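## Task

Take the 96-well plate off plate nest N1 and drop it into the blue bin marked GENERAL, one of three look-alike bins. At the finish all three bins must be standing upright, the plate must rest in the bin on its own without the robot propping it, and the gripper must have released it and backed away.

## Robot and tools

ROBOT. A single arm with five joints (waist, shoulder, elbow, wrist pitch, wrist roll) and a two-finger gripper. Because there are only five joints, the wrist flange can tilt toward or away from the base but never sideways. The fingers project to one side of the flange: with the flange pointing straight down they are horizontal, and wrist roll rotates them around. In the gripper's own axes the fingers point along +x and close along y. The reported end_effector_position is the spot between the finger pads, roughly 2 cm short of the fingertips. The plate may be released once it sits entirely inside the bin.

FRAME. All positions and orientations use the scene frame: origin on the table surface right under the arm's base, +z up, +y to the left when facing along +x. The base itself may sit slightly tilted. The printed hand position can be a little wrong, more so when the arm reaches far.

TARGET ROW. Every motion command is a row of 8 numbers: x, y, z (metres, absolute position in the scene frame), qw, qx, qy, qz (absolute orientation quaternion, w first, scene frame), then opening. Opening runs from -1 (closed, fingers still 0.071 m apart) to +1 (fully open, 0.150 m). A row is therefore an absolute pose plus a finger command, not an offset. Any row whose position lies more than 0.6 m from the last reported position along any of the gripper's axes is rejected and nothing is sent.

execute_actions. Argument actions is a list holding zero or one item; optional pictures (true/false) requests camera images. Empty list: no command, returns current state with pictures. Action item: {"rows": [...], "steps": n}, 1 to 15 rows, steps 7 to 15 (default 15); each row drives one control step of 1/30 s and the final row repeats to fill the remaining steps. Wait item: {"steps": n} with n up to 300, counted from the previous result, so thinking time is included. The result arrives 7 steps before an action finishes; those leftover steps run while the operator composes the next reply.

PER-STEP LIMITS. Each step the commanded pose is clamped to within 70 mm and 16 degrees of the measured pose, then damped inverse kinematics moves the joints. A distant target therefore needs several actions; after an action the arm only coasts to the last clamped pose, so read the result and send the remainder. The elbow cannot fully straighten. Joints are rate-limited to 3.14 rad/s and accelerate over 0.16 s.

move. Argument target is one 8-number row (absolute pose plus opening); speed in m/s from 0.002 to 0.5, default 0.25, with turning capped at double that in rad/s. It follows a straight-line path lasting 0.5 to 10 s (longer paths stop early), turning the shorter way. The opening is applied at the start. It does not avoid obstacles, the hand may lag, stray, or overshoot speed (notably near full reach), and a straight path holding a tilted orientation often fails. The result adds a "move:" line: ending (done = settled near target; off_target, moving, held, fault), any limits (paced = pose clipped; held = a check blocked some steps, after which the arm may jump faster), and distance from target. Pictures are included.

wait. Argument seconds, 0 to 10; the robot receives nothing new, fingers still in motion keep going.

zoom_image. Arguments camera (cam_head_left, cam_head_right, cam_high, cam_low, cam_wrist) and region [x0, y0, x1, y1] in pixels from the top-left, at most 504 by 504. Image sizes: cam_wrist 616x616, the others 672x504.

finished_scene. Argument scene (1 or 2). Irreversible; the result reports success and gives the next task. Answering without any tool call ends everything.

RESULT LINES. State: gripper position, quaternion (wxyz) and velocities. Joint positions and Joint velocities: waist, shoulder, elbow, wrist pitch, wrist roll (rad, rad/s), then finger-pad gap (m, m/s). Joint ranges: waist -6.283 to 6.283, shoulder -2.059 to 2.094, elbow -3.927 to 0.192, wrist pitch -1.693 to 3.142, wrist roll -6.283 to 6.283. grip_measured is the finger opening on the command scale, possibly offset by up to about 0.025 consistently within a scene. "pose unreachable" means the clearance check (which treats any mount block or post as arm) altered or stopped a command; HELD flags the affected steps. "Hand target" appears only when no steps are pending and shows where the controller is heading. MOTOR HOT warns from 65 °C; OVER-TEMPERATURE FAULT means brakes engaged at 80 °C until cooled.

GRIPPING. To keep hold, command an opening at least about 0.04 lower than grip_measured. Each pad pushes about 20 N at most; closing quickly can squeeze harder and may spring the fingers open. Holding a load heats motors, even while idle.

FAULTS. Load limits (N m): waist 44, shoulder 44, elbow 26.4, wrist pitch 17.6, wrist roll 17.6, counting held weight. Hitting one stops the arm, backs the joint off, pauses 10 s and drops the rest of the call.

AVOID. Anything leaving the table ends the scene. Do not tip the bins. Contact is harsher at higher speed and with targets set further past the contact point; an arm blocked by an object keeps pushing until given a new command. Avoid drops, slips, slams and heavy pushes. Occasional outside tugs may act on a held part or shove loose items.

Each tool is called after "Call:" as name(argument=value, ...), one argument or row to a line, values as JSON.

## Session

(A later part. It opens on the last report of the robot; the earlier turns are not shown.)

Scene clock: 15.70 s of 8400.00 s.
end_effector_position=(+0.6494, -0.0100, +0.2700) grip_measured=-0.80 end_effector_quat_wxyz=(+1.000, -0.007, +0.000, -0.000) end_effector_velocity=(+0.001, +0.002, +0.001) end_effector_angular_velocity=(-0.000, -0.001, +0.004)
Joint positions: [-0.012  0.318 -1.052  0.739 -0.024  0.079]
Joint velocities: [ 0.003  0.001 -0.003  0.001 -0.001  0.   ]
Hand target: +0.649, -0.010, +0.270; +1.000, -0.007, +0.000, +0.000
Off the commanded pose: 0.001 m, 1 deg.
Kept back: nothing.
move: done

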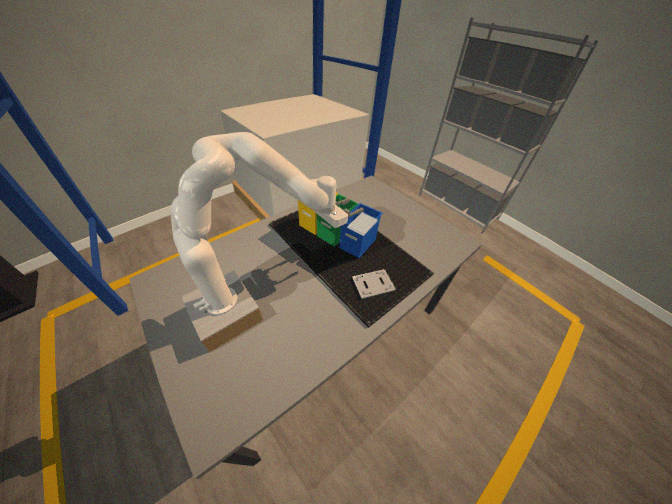

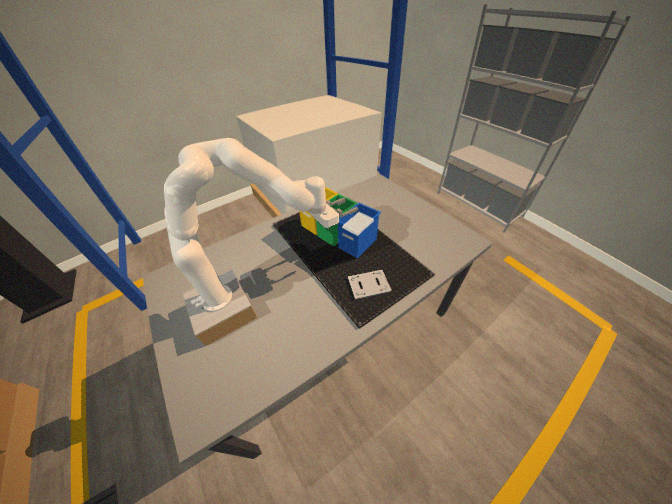

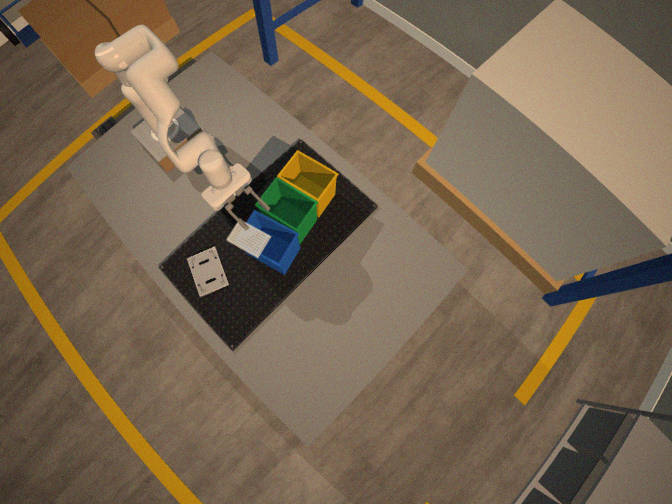

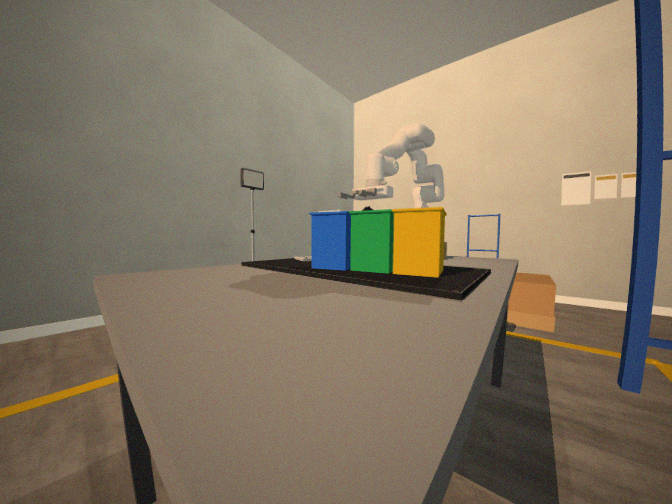

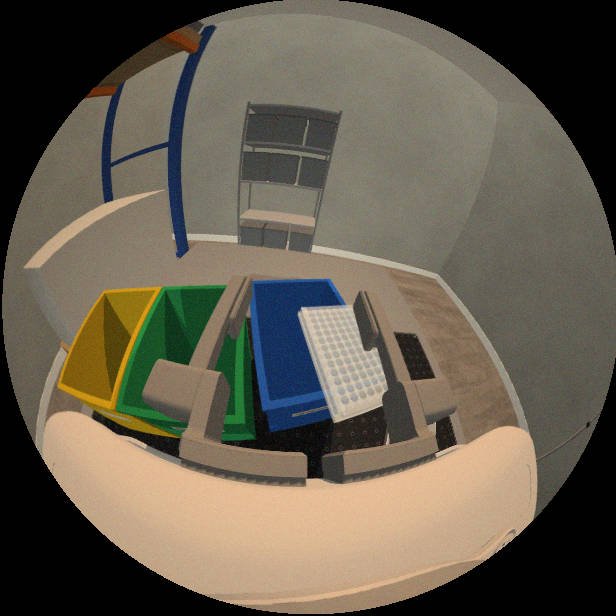

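Call:
move(
  target=[0.685,-0.087,0.27,0.985,0,0,0.17,1],
  speed=0.1,
)

Scene clock: 18.40 s of 8400.00 s.
end_effector_position=(+0.6849, -0.0869, +0.2700) grip_measured=+1.00 end_effector_quat_wxyz=(+0.985, -0.006, +0.003, +0.170) end_effector_velocity=(+0.001, -0.000, +0.000) end_effector_angular_velocity=(+0.001, +0.002, +0.009)
Joint positions: [-0.237  0.5   -1.331  0.839 -0.591  0.15 ]
Joint velocities: [-0.002  0.005 -0.011  0.008 -0.011  0.   ]
Hand target: +0.685, -0.087, +0.270; +0.985, -0.006, +0.003, +0.170
Off the commanded pose: 0.000 m, 1 deg.
Kept back: nothing.
move: done

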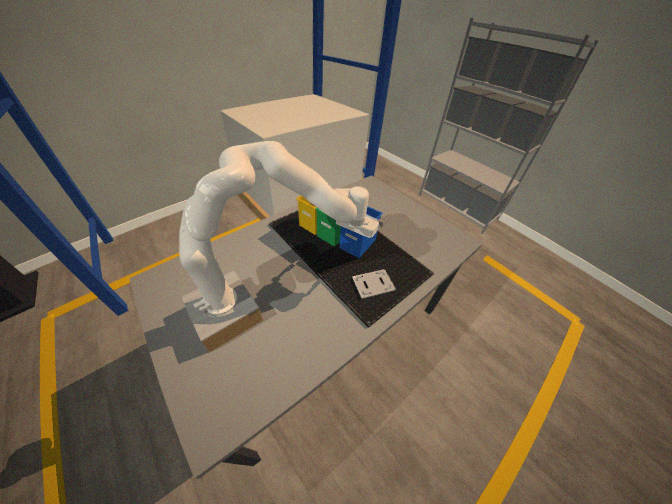

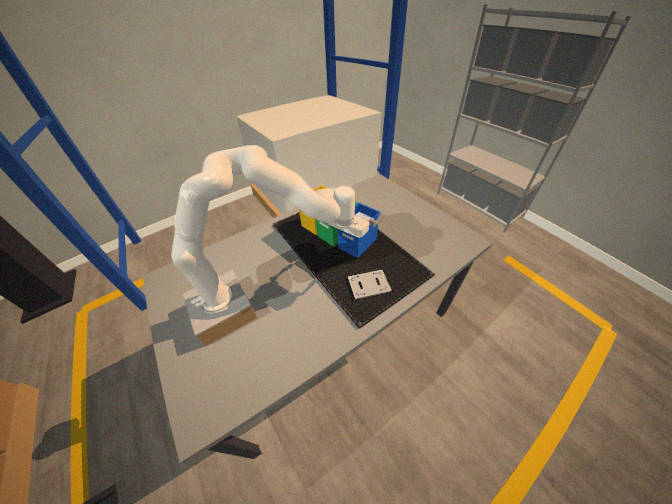

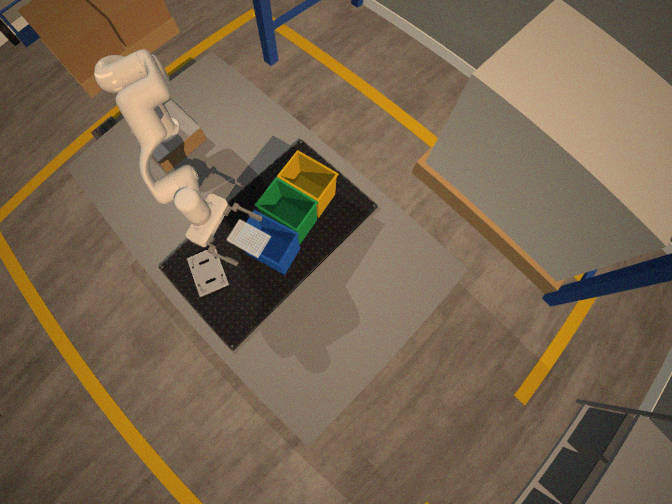

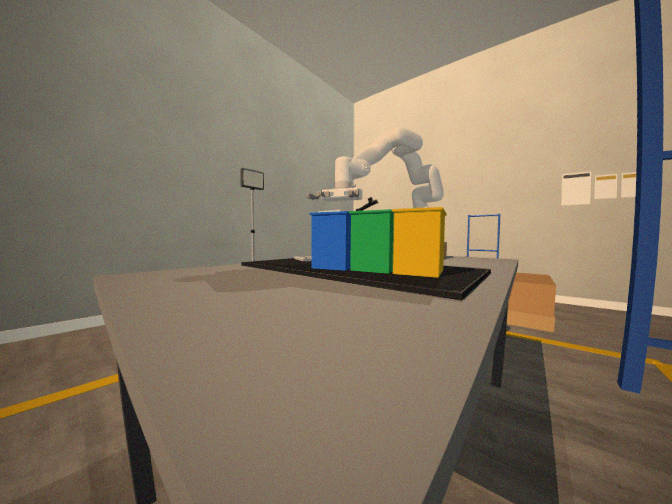

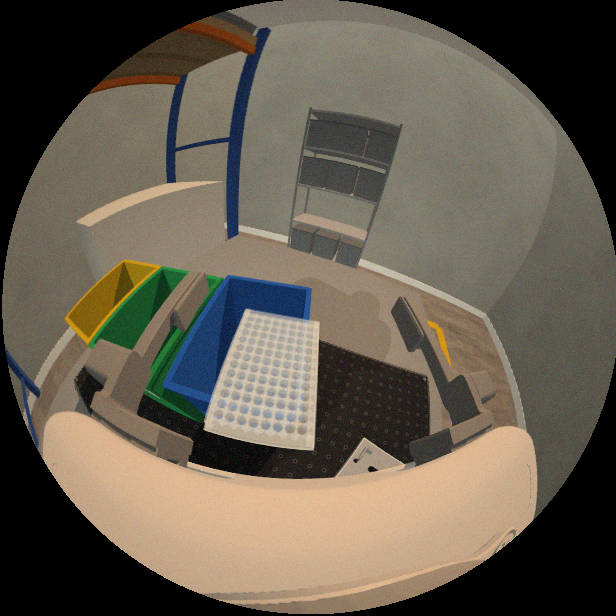

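Call:
move(
  target=[0.715,-0.05,0.215,0.985,0,0,0.17,1],
  speed=0.06,
)

Scene clock: 20.30 s of 8400.00 s.
end_effector_position=(+0.7150, -0.0500, +0.2153) grip_measured=+1.00 end_effector_quat_wxyz=(+0.985, -0.007, +0.002, +0.170) end_effector_velocity=(+0.001, +0.001, -0.000) end_effector_angular_velocity=(-0.000, -0.002, +0.001)
Joint positions: [-0.162  0.665 -1.424  0.766 -0.516  0.15 ]
Joint velocities: [ 0.002  0.003 -0.003 -0.001  0.001  0.   ]
Hand target: +0.715, -0.050, +0.215; +0.985, -0.006, +0.002, +0.170
Off the commanded pose: 0.000 m, 1 deg.
Kept back: nothing.
move: done

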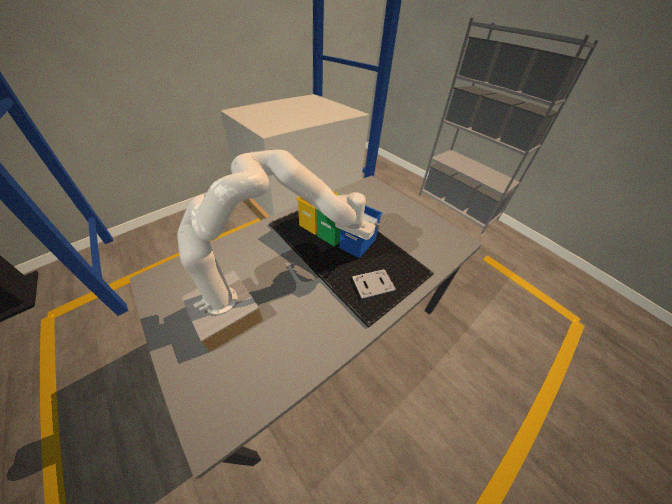

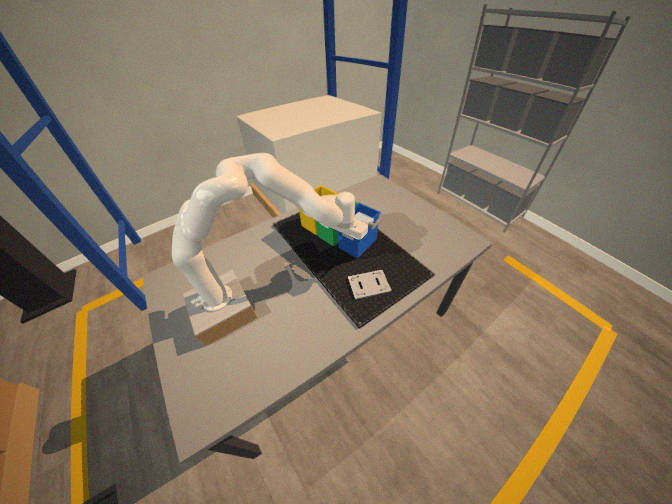

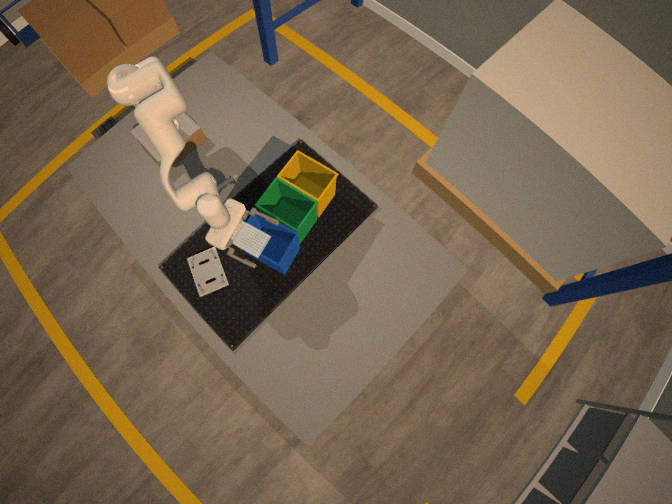

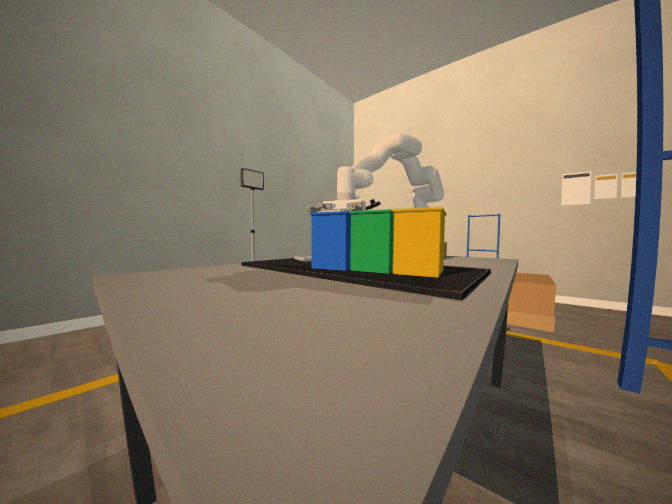

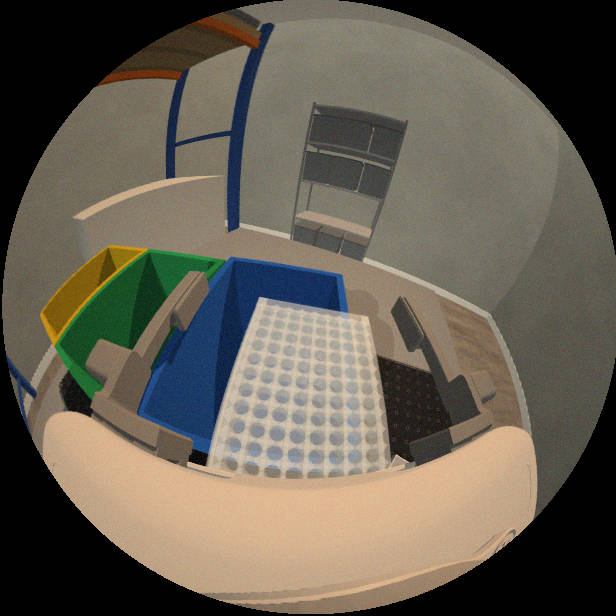

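Call:
move(
  target=[0.715,-0.05,0.192,0.985,0,0,0.17,0.3],
  speed=0.02,
)

Scene clock: 21.90 s of 8400.00 s.
end_effector_position=(+0.7170, -0.0504, +0.1973) grip_measured=+0.30 end_effector_quat_wxyz=(+0.985, -0.008, -0.002, +0.170) end_effector_velocity=(-0.000, +0.001, -0.003) end_effector_angular_velocity=(+0.000, +0.001, +0.000)
Joint positions: [-0.161  0.708 -1.43   0.721 -0.516  0.122]
Joint velocities: [ 0.001  0.006  0.    -0.005  0.    -0.   ]
Hand target: +0.715, -0.050, +0.192; +0.985, -0.006, +0.002, +0.170
Off the commanded pose: 0.006 m, 1 deg.
Kept back: nothing.
move: off_target

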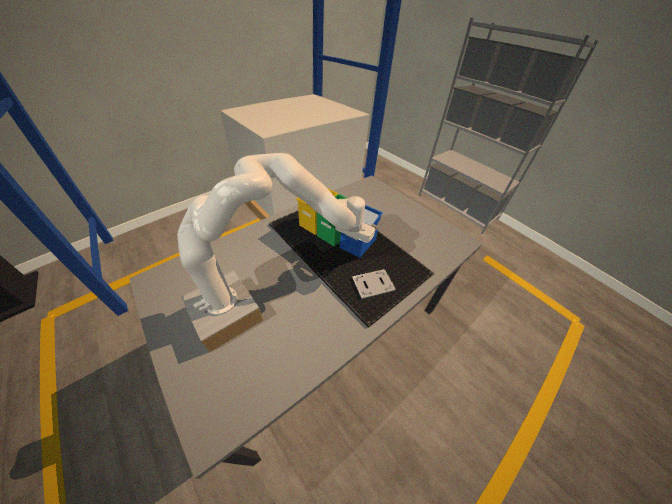

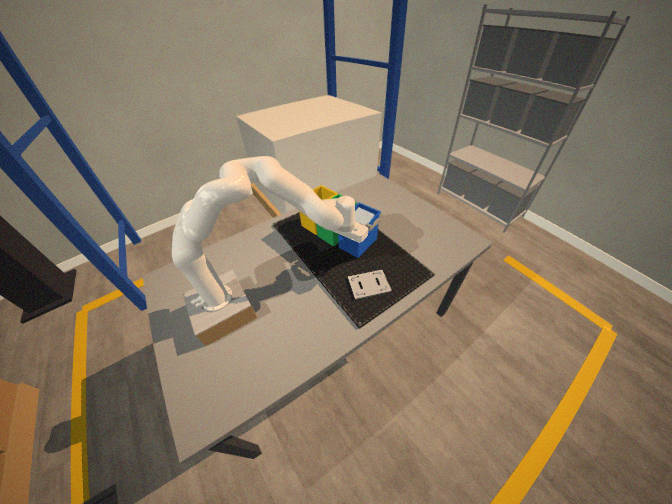

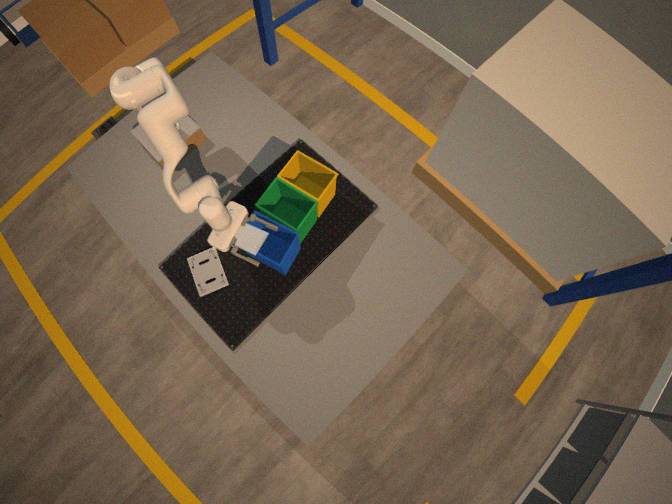

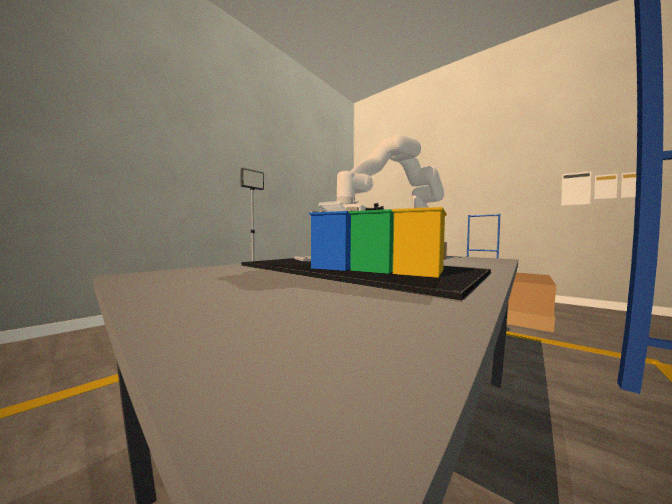

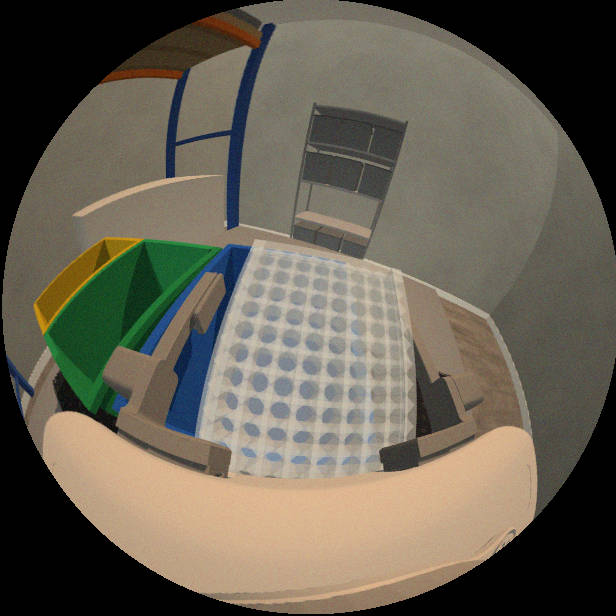

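Call:
move(
  target=[0.715,-0.055,0.225,0.985,0,0,0.17,0.5],
  speed=0.04,
)

Call:
move(
  target=[0.665,-0.078,0.225,0.985,0,0,0.17,0.5],
  speed=0.06,
)

Scene clock: 23.23 s of 8400.00 s.
end_effector_position=(+0.7149, -0.0550, +0.2246) grip_measured=+0.50 end_effector_quat_wxyz=(+0.985, -0.006, +0.003, +0.170) end_effector_velocity=(-0.001, -0.001, -0.001) end_effector_angular_velocity=(+0.001, +0.004, -0.001)
Joint positions: [-0.17   0.65  -1.429  0.788 -0.525  0.13 ]
Joint velocities: [-0.001 -0.001  0.001  0.004 -0.     0.   ]
Hand target: +0.715, -0.055, +0.225; +0.985, -0.006, +0.002, +0.170
Off the commanded pose: 0.000 m, 1 deg.
Kept back: nothing.
move: done

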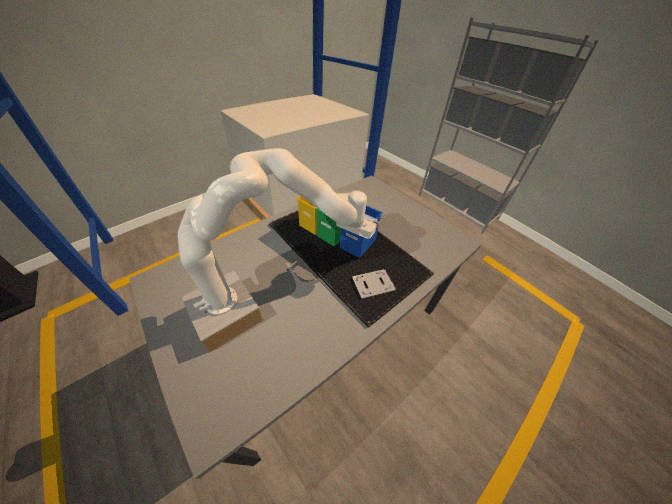

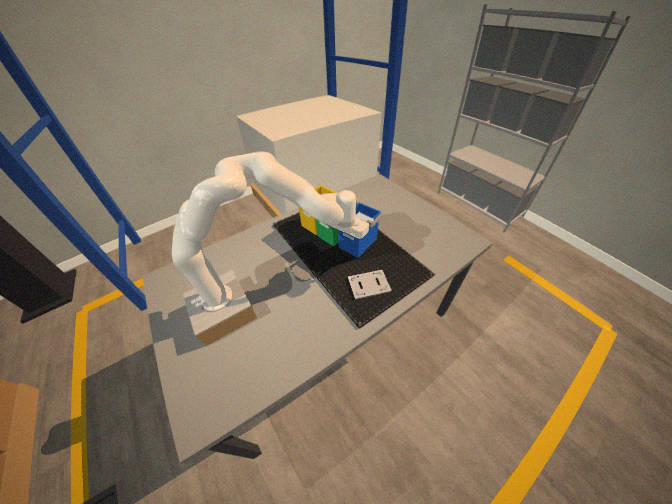

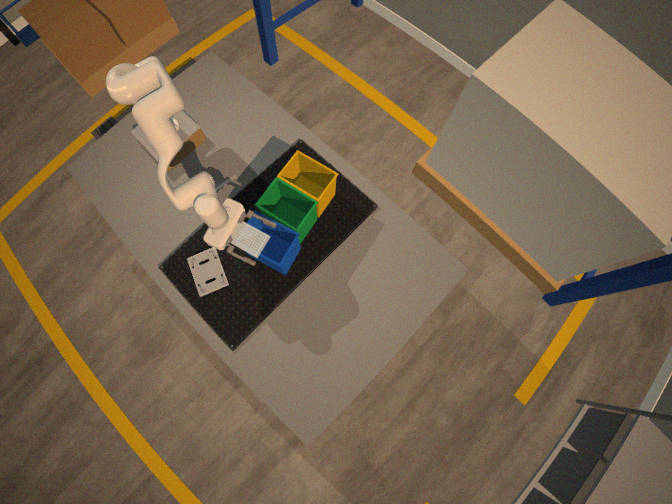

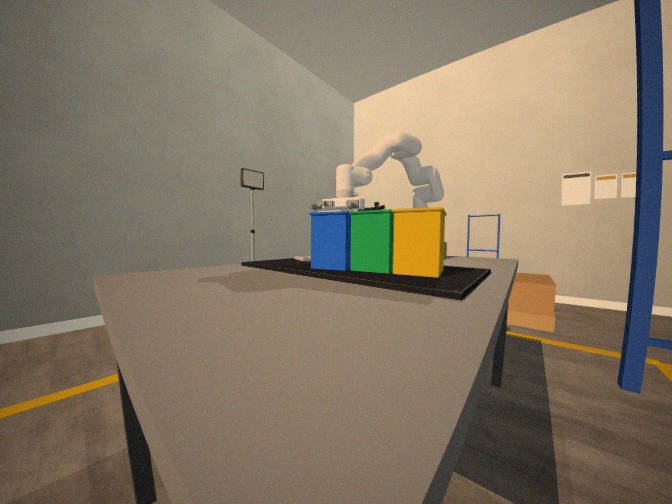

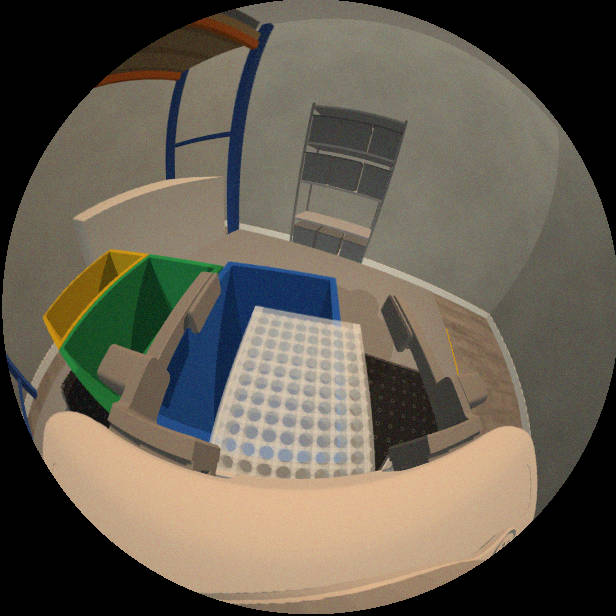

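Scene clock: 24.53 s of 8400.00 s.
end_effector_position=(+0.6653, -0.0780, +0.2250) grip_measured=+0.50 end_effector_quat_wxyz=(+0.985, -0.006, +0.003, +0.170) end_effector_velocity=(-0.001, -0.000, -0.000) end_effector_angular_velocity=(+0.000, +0.000, -0.000)
Joint positions: [-0.229  0.524 -1.217  0.701 -0.584  0.13 ]
Joint velocities: [-0.001 -0.003  0.005 -0.002 -0.001  0.   ]
Hand target: +0.665, -0.078, +0.225; +0.985, -0.006, +0.003, +0.170
Off the commanded pose: 0.000 m, 1 deg.
Kept back: nothing.
move: done

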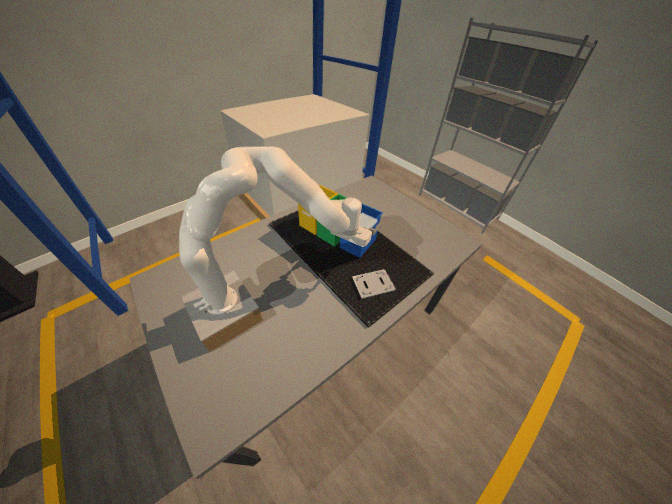

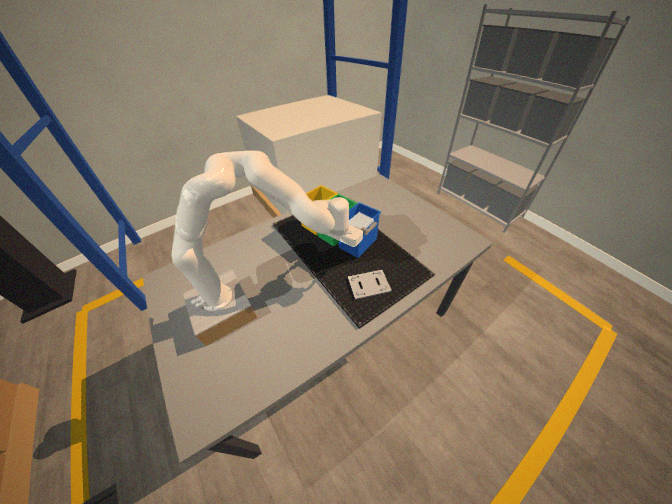

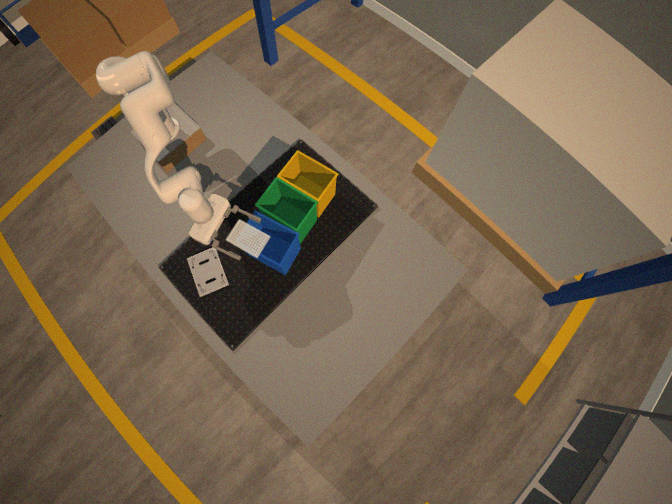

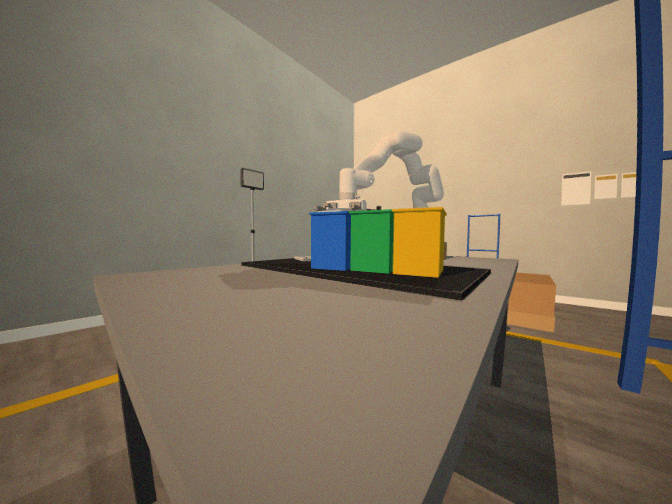

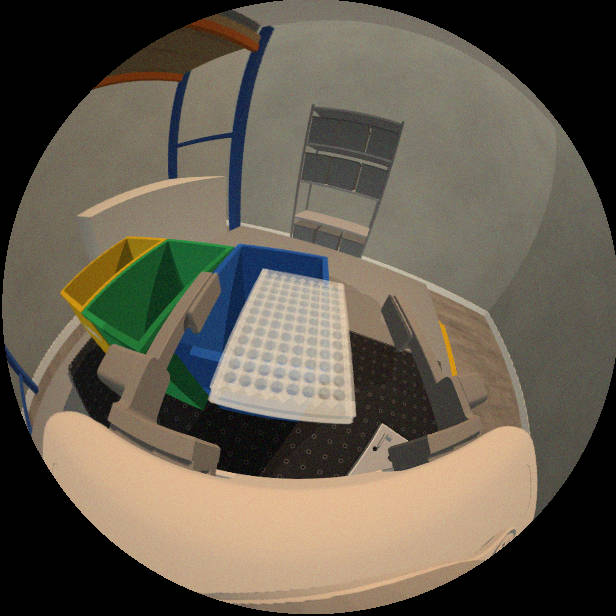

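Call:
move(
  target=[0.66,-0.072,0.205,0.985,0,0,0.17,0.0],
  speed=0.03,
)

Call:
zoom_image(
  camera="cam_head_right",
  region=[290,180,410,270],
)

Scene clock: 25.90 s of 8400.00 s.
end_effector_position=(+0.6601, -0.0721, +0.2052) grip_measured=+0.00 end_effector_quat_wxyz=(+0.985, -0.006, +0.003, +0.170) end_effector_velocity=(+0.001, +0.001, +0.002) end_effector_angular_velocity=(-0.001, -0.006, +0.001)
Joint positions: [-0.22   0.549 -1.187  0.646 -0.575  0.111]
Joint velocities: [ 0.001 -0.    -0.001 -0.005  0.     0.   ]
Hand target: +0.660, -0.072, +0.205; +0.985, -0.006, +0.003, +0.170
Off the commanded pose: 0.000 m, 1 deg.
Kept back: nothing.
move: done

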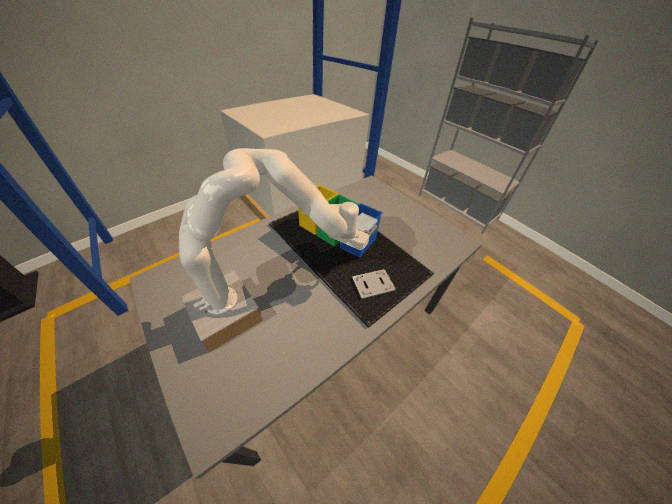

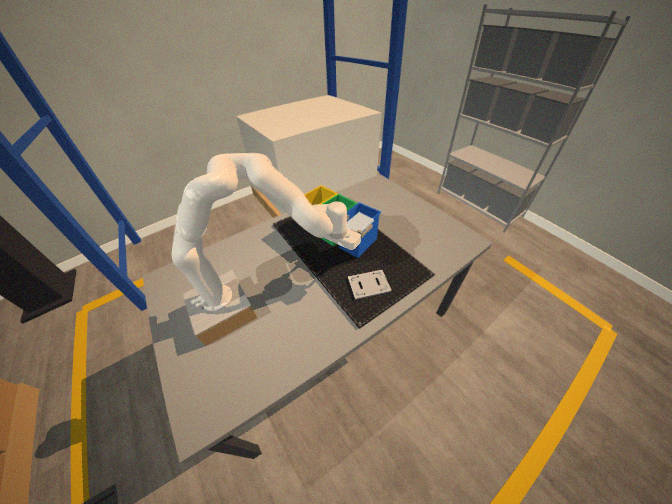

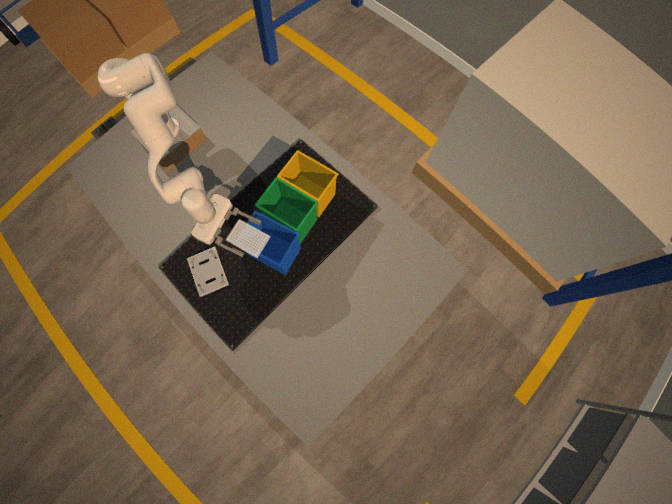

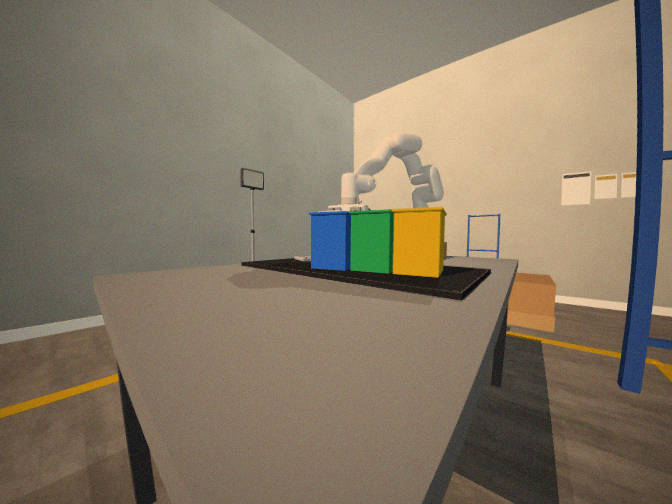

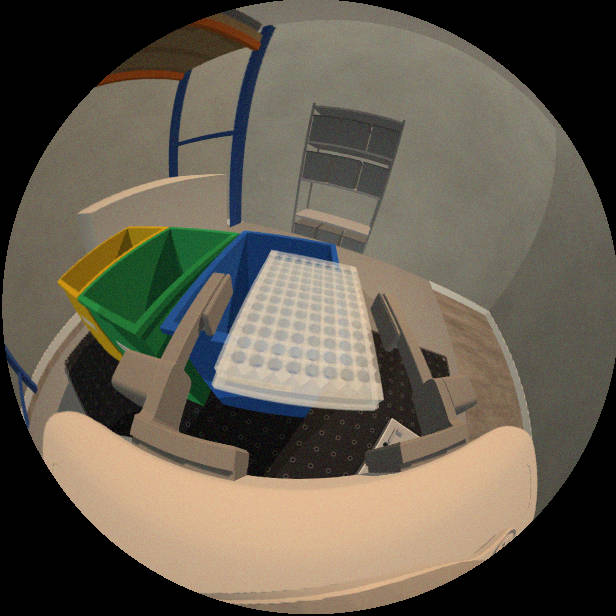

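Region (290, 180, 410, 270) of cam_head_right's 672x504 image, scaled by 4.200, with more detail than that image has; it fills the top 378 rows of this view, and the rest is white.

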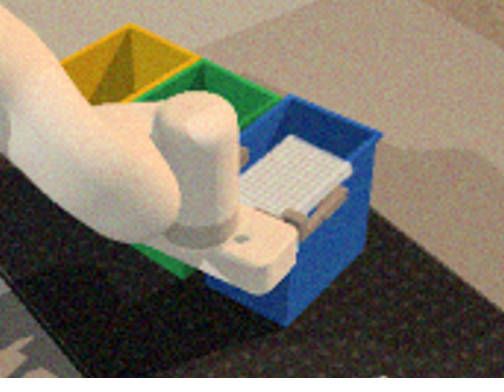

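Call:
move(
  target=[0.677,-0.064,0.19,0.985,0,0,0.17,0.0],
  speed=0.02,
)

Call:
move(
  target=[0.677,-0.064,0.192,0.985,0,0,0.17,-1],
  speed=0.02,
)

Scene clock: 27.60 s of 8400.00 s.
end_effector_position=(+0.6784, -0.0646, +0.1939) grip_measured=+0.00 end_effector_quat_wxyz=(+0.985, -0.008, -0.001, +0.170) end_effector_velocity=(+0.000, +0.001, -0.003) end_effector_angular_velocity=(+0.001, +0.005, +0.000)
Joint positions: [-0.199  0.618 -1.259  0.642 -0.553  0.111]
Joint velocities: [ 0.002  0.007 -0.004  0.001  0.001  0.   ]
Hand target: +0.677, -0.064, +0.190; +0.985, -0.006, +0.003, +0.170
Off the commanded pose: 0.004 m, 1 deg.
Kept back: nothing.
move: off_target

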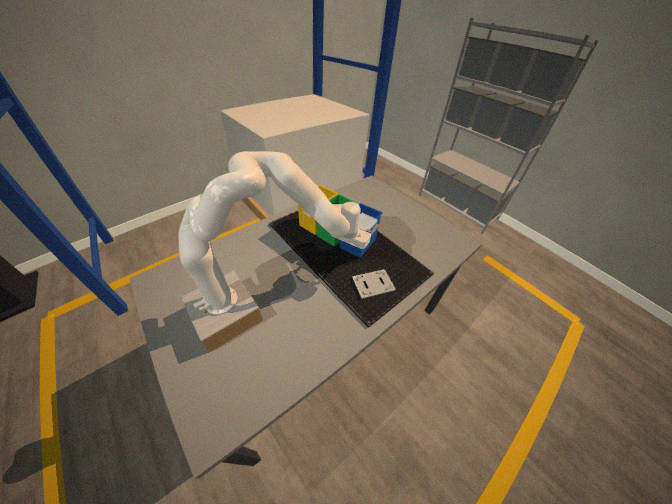

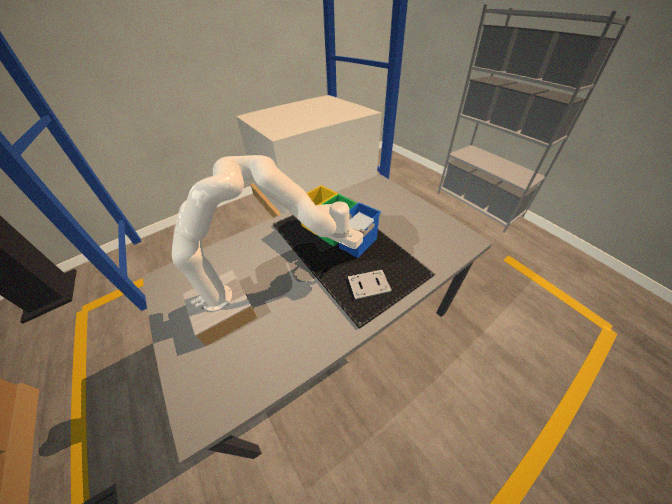

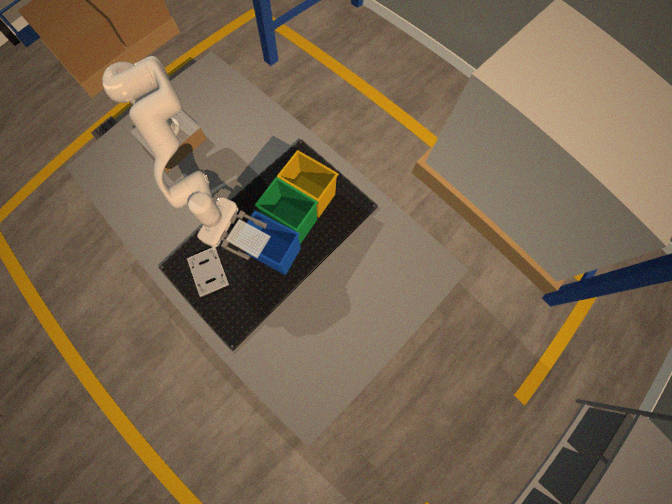

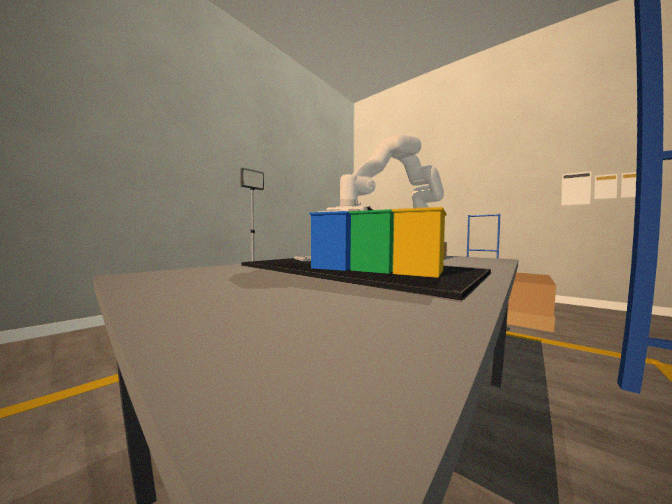

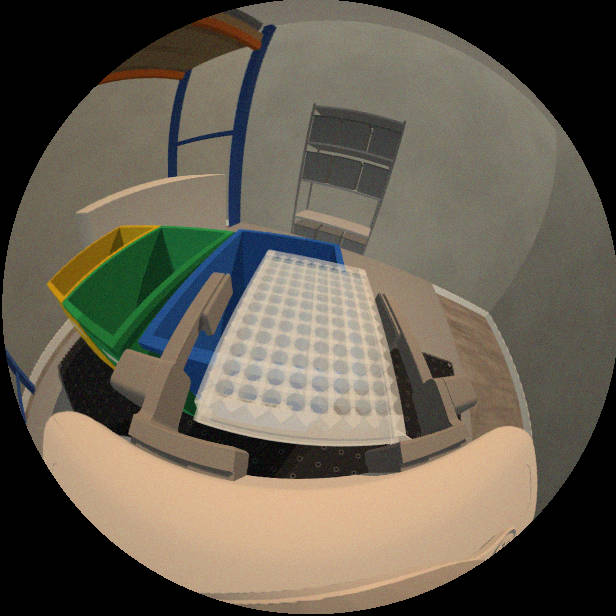

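Scene clock: 28.30 s of 8400.00 s.
end_effector_position=(+0.6778, -0.0641, +0.1935) grip_measured=-0.63 end_effector_quat_wxyz=(+0.985, -0.007, +0.001, +0.170) end_effector_velocity=(-0.001, -0.001, -0.001) end_effector_angular_velocity=(+0.001, +0.003, -0.001)
Joint positions: [-0.198  0.616 -1.258  0.647 -0.553  0.086]
Joint velocities: [-0.001 -0.     0.001  0.003 -0.001  0.   ]
Hand target: +0.677, -0.064, +0.192; +0.985, -0.006, +0.003, +0.170
Off the commanded pose: 0.002 m, 1 deg.
Kept back: nothing.
move: done

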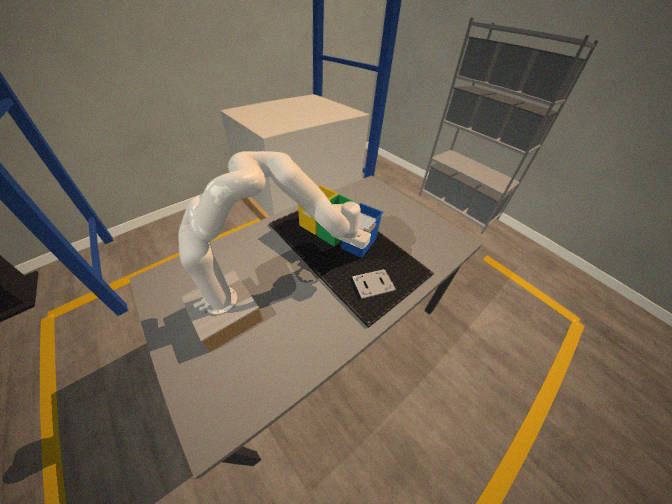

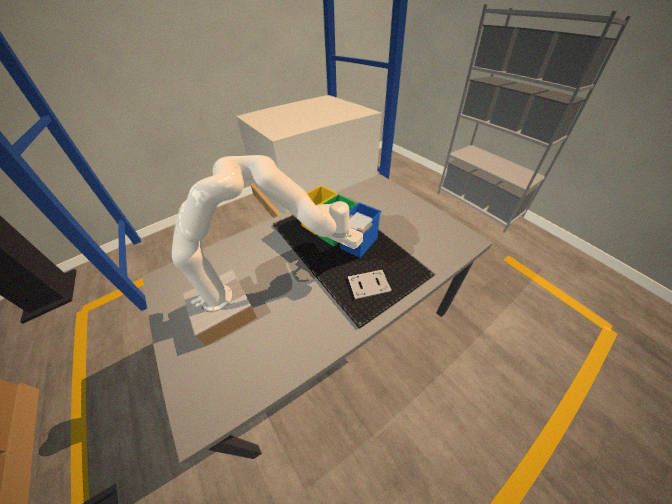

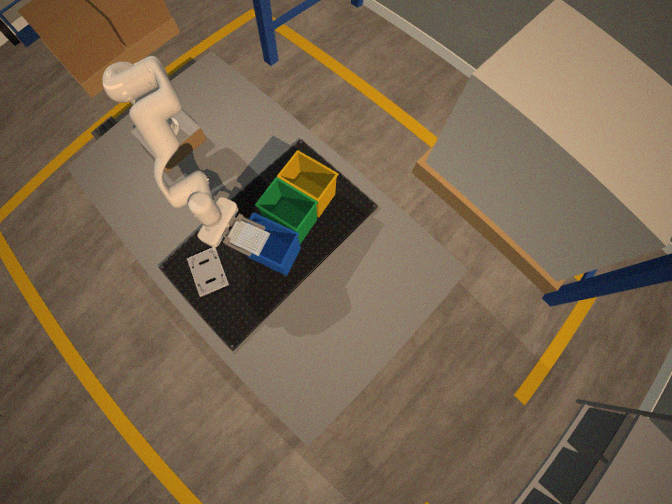

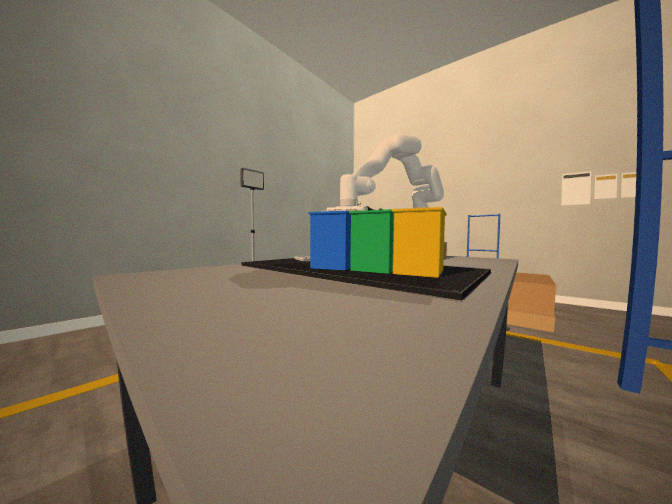

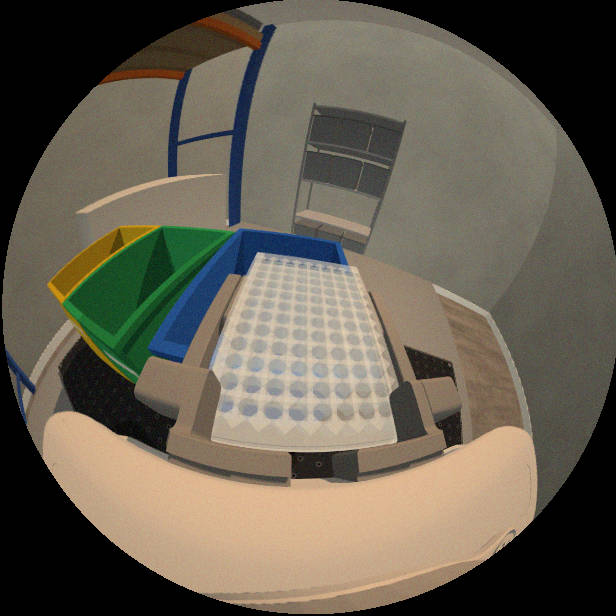

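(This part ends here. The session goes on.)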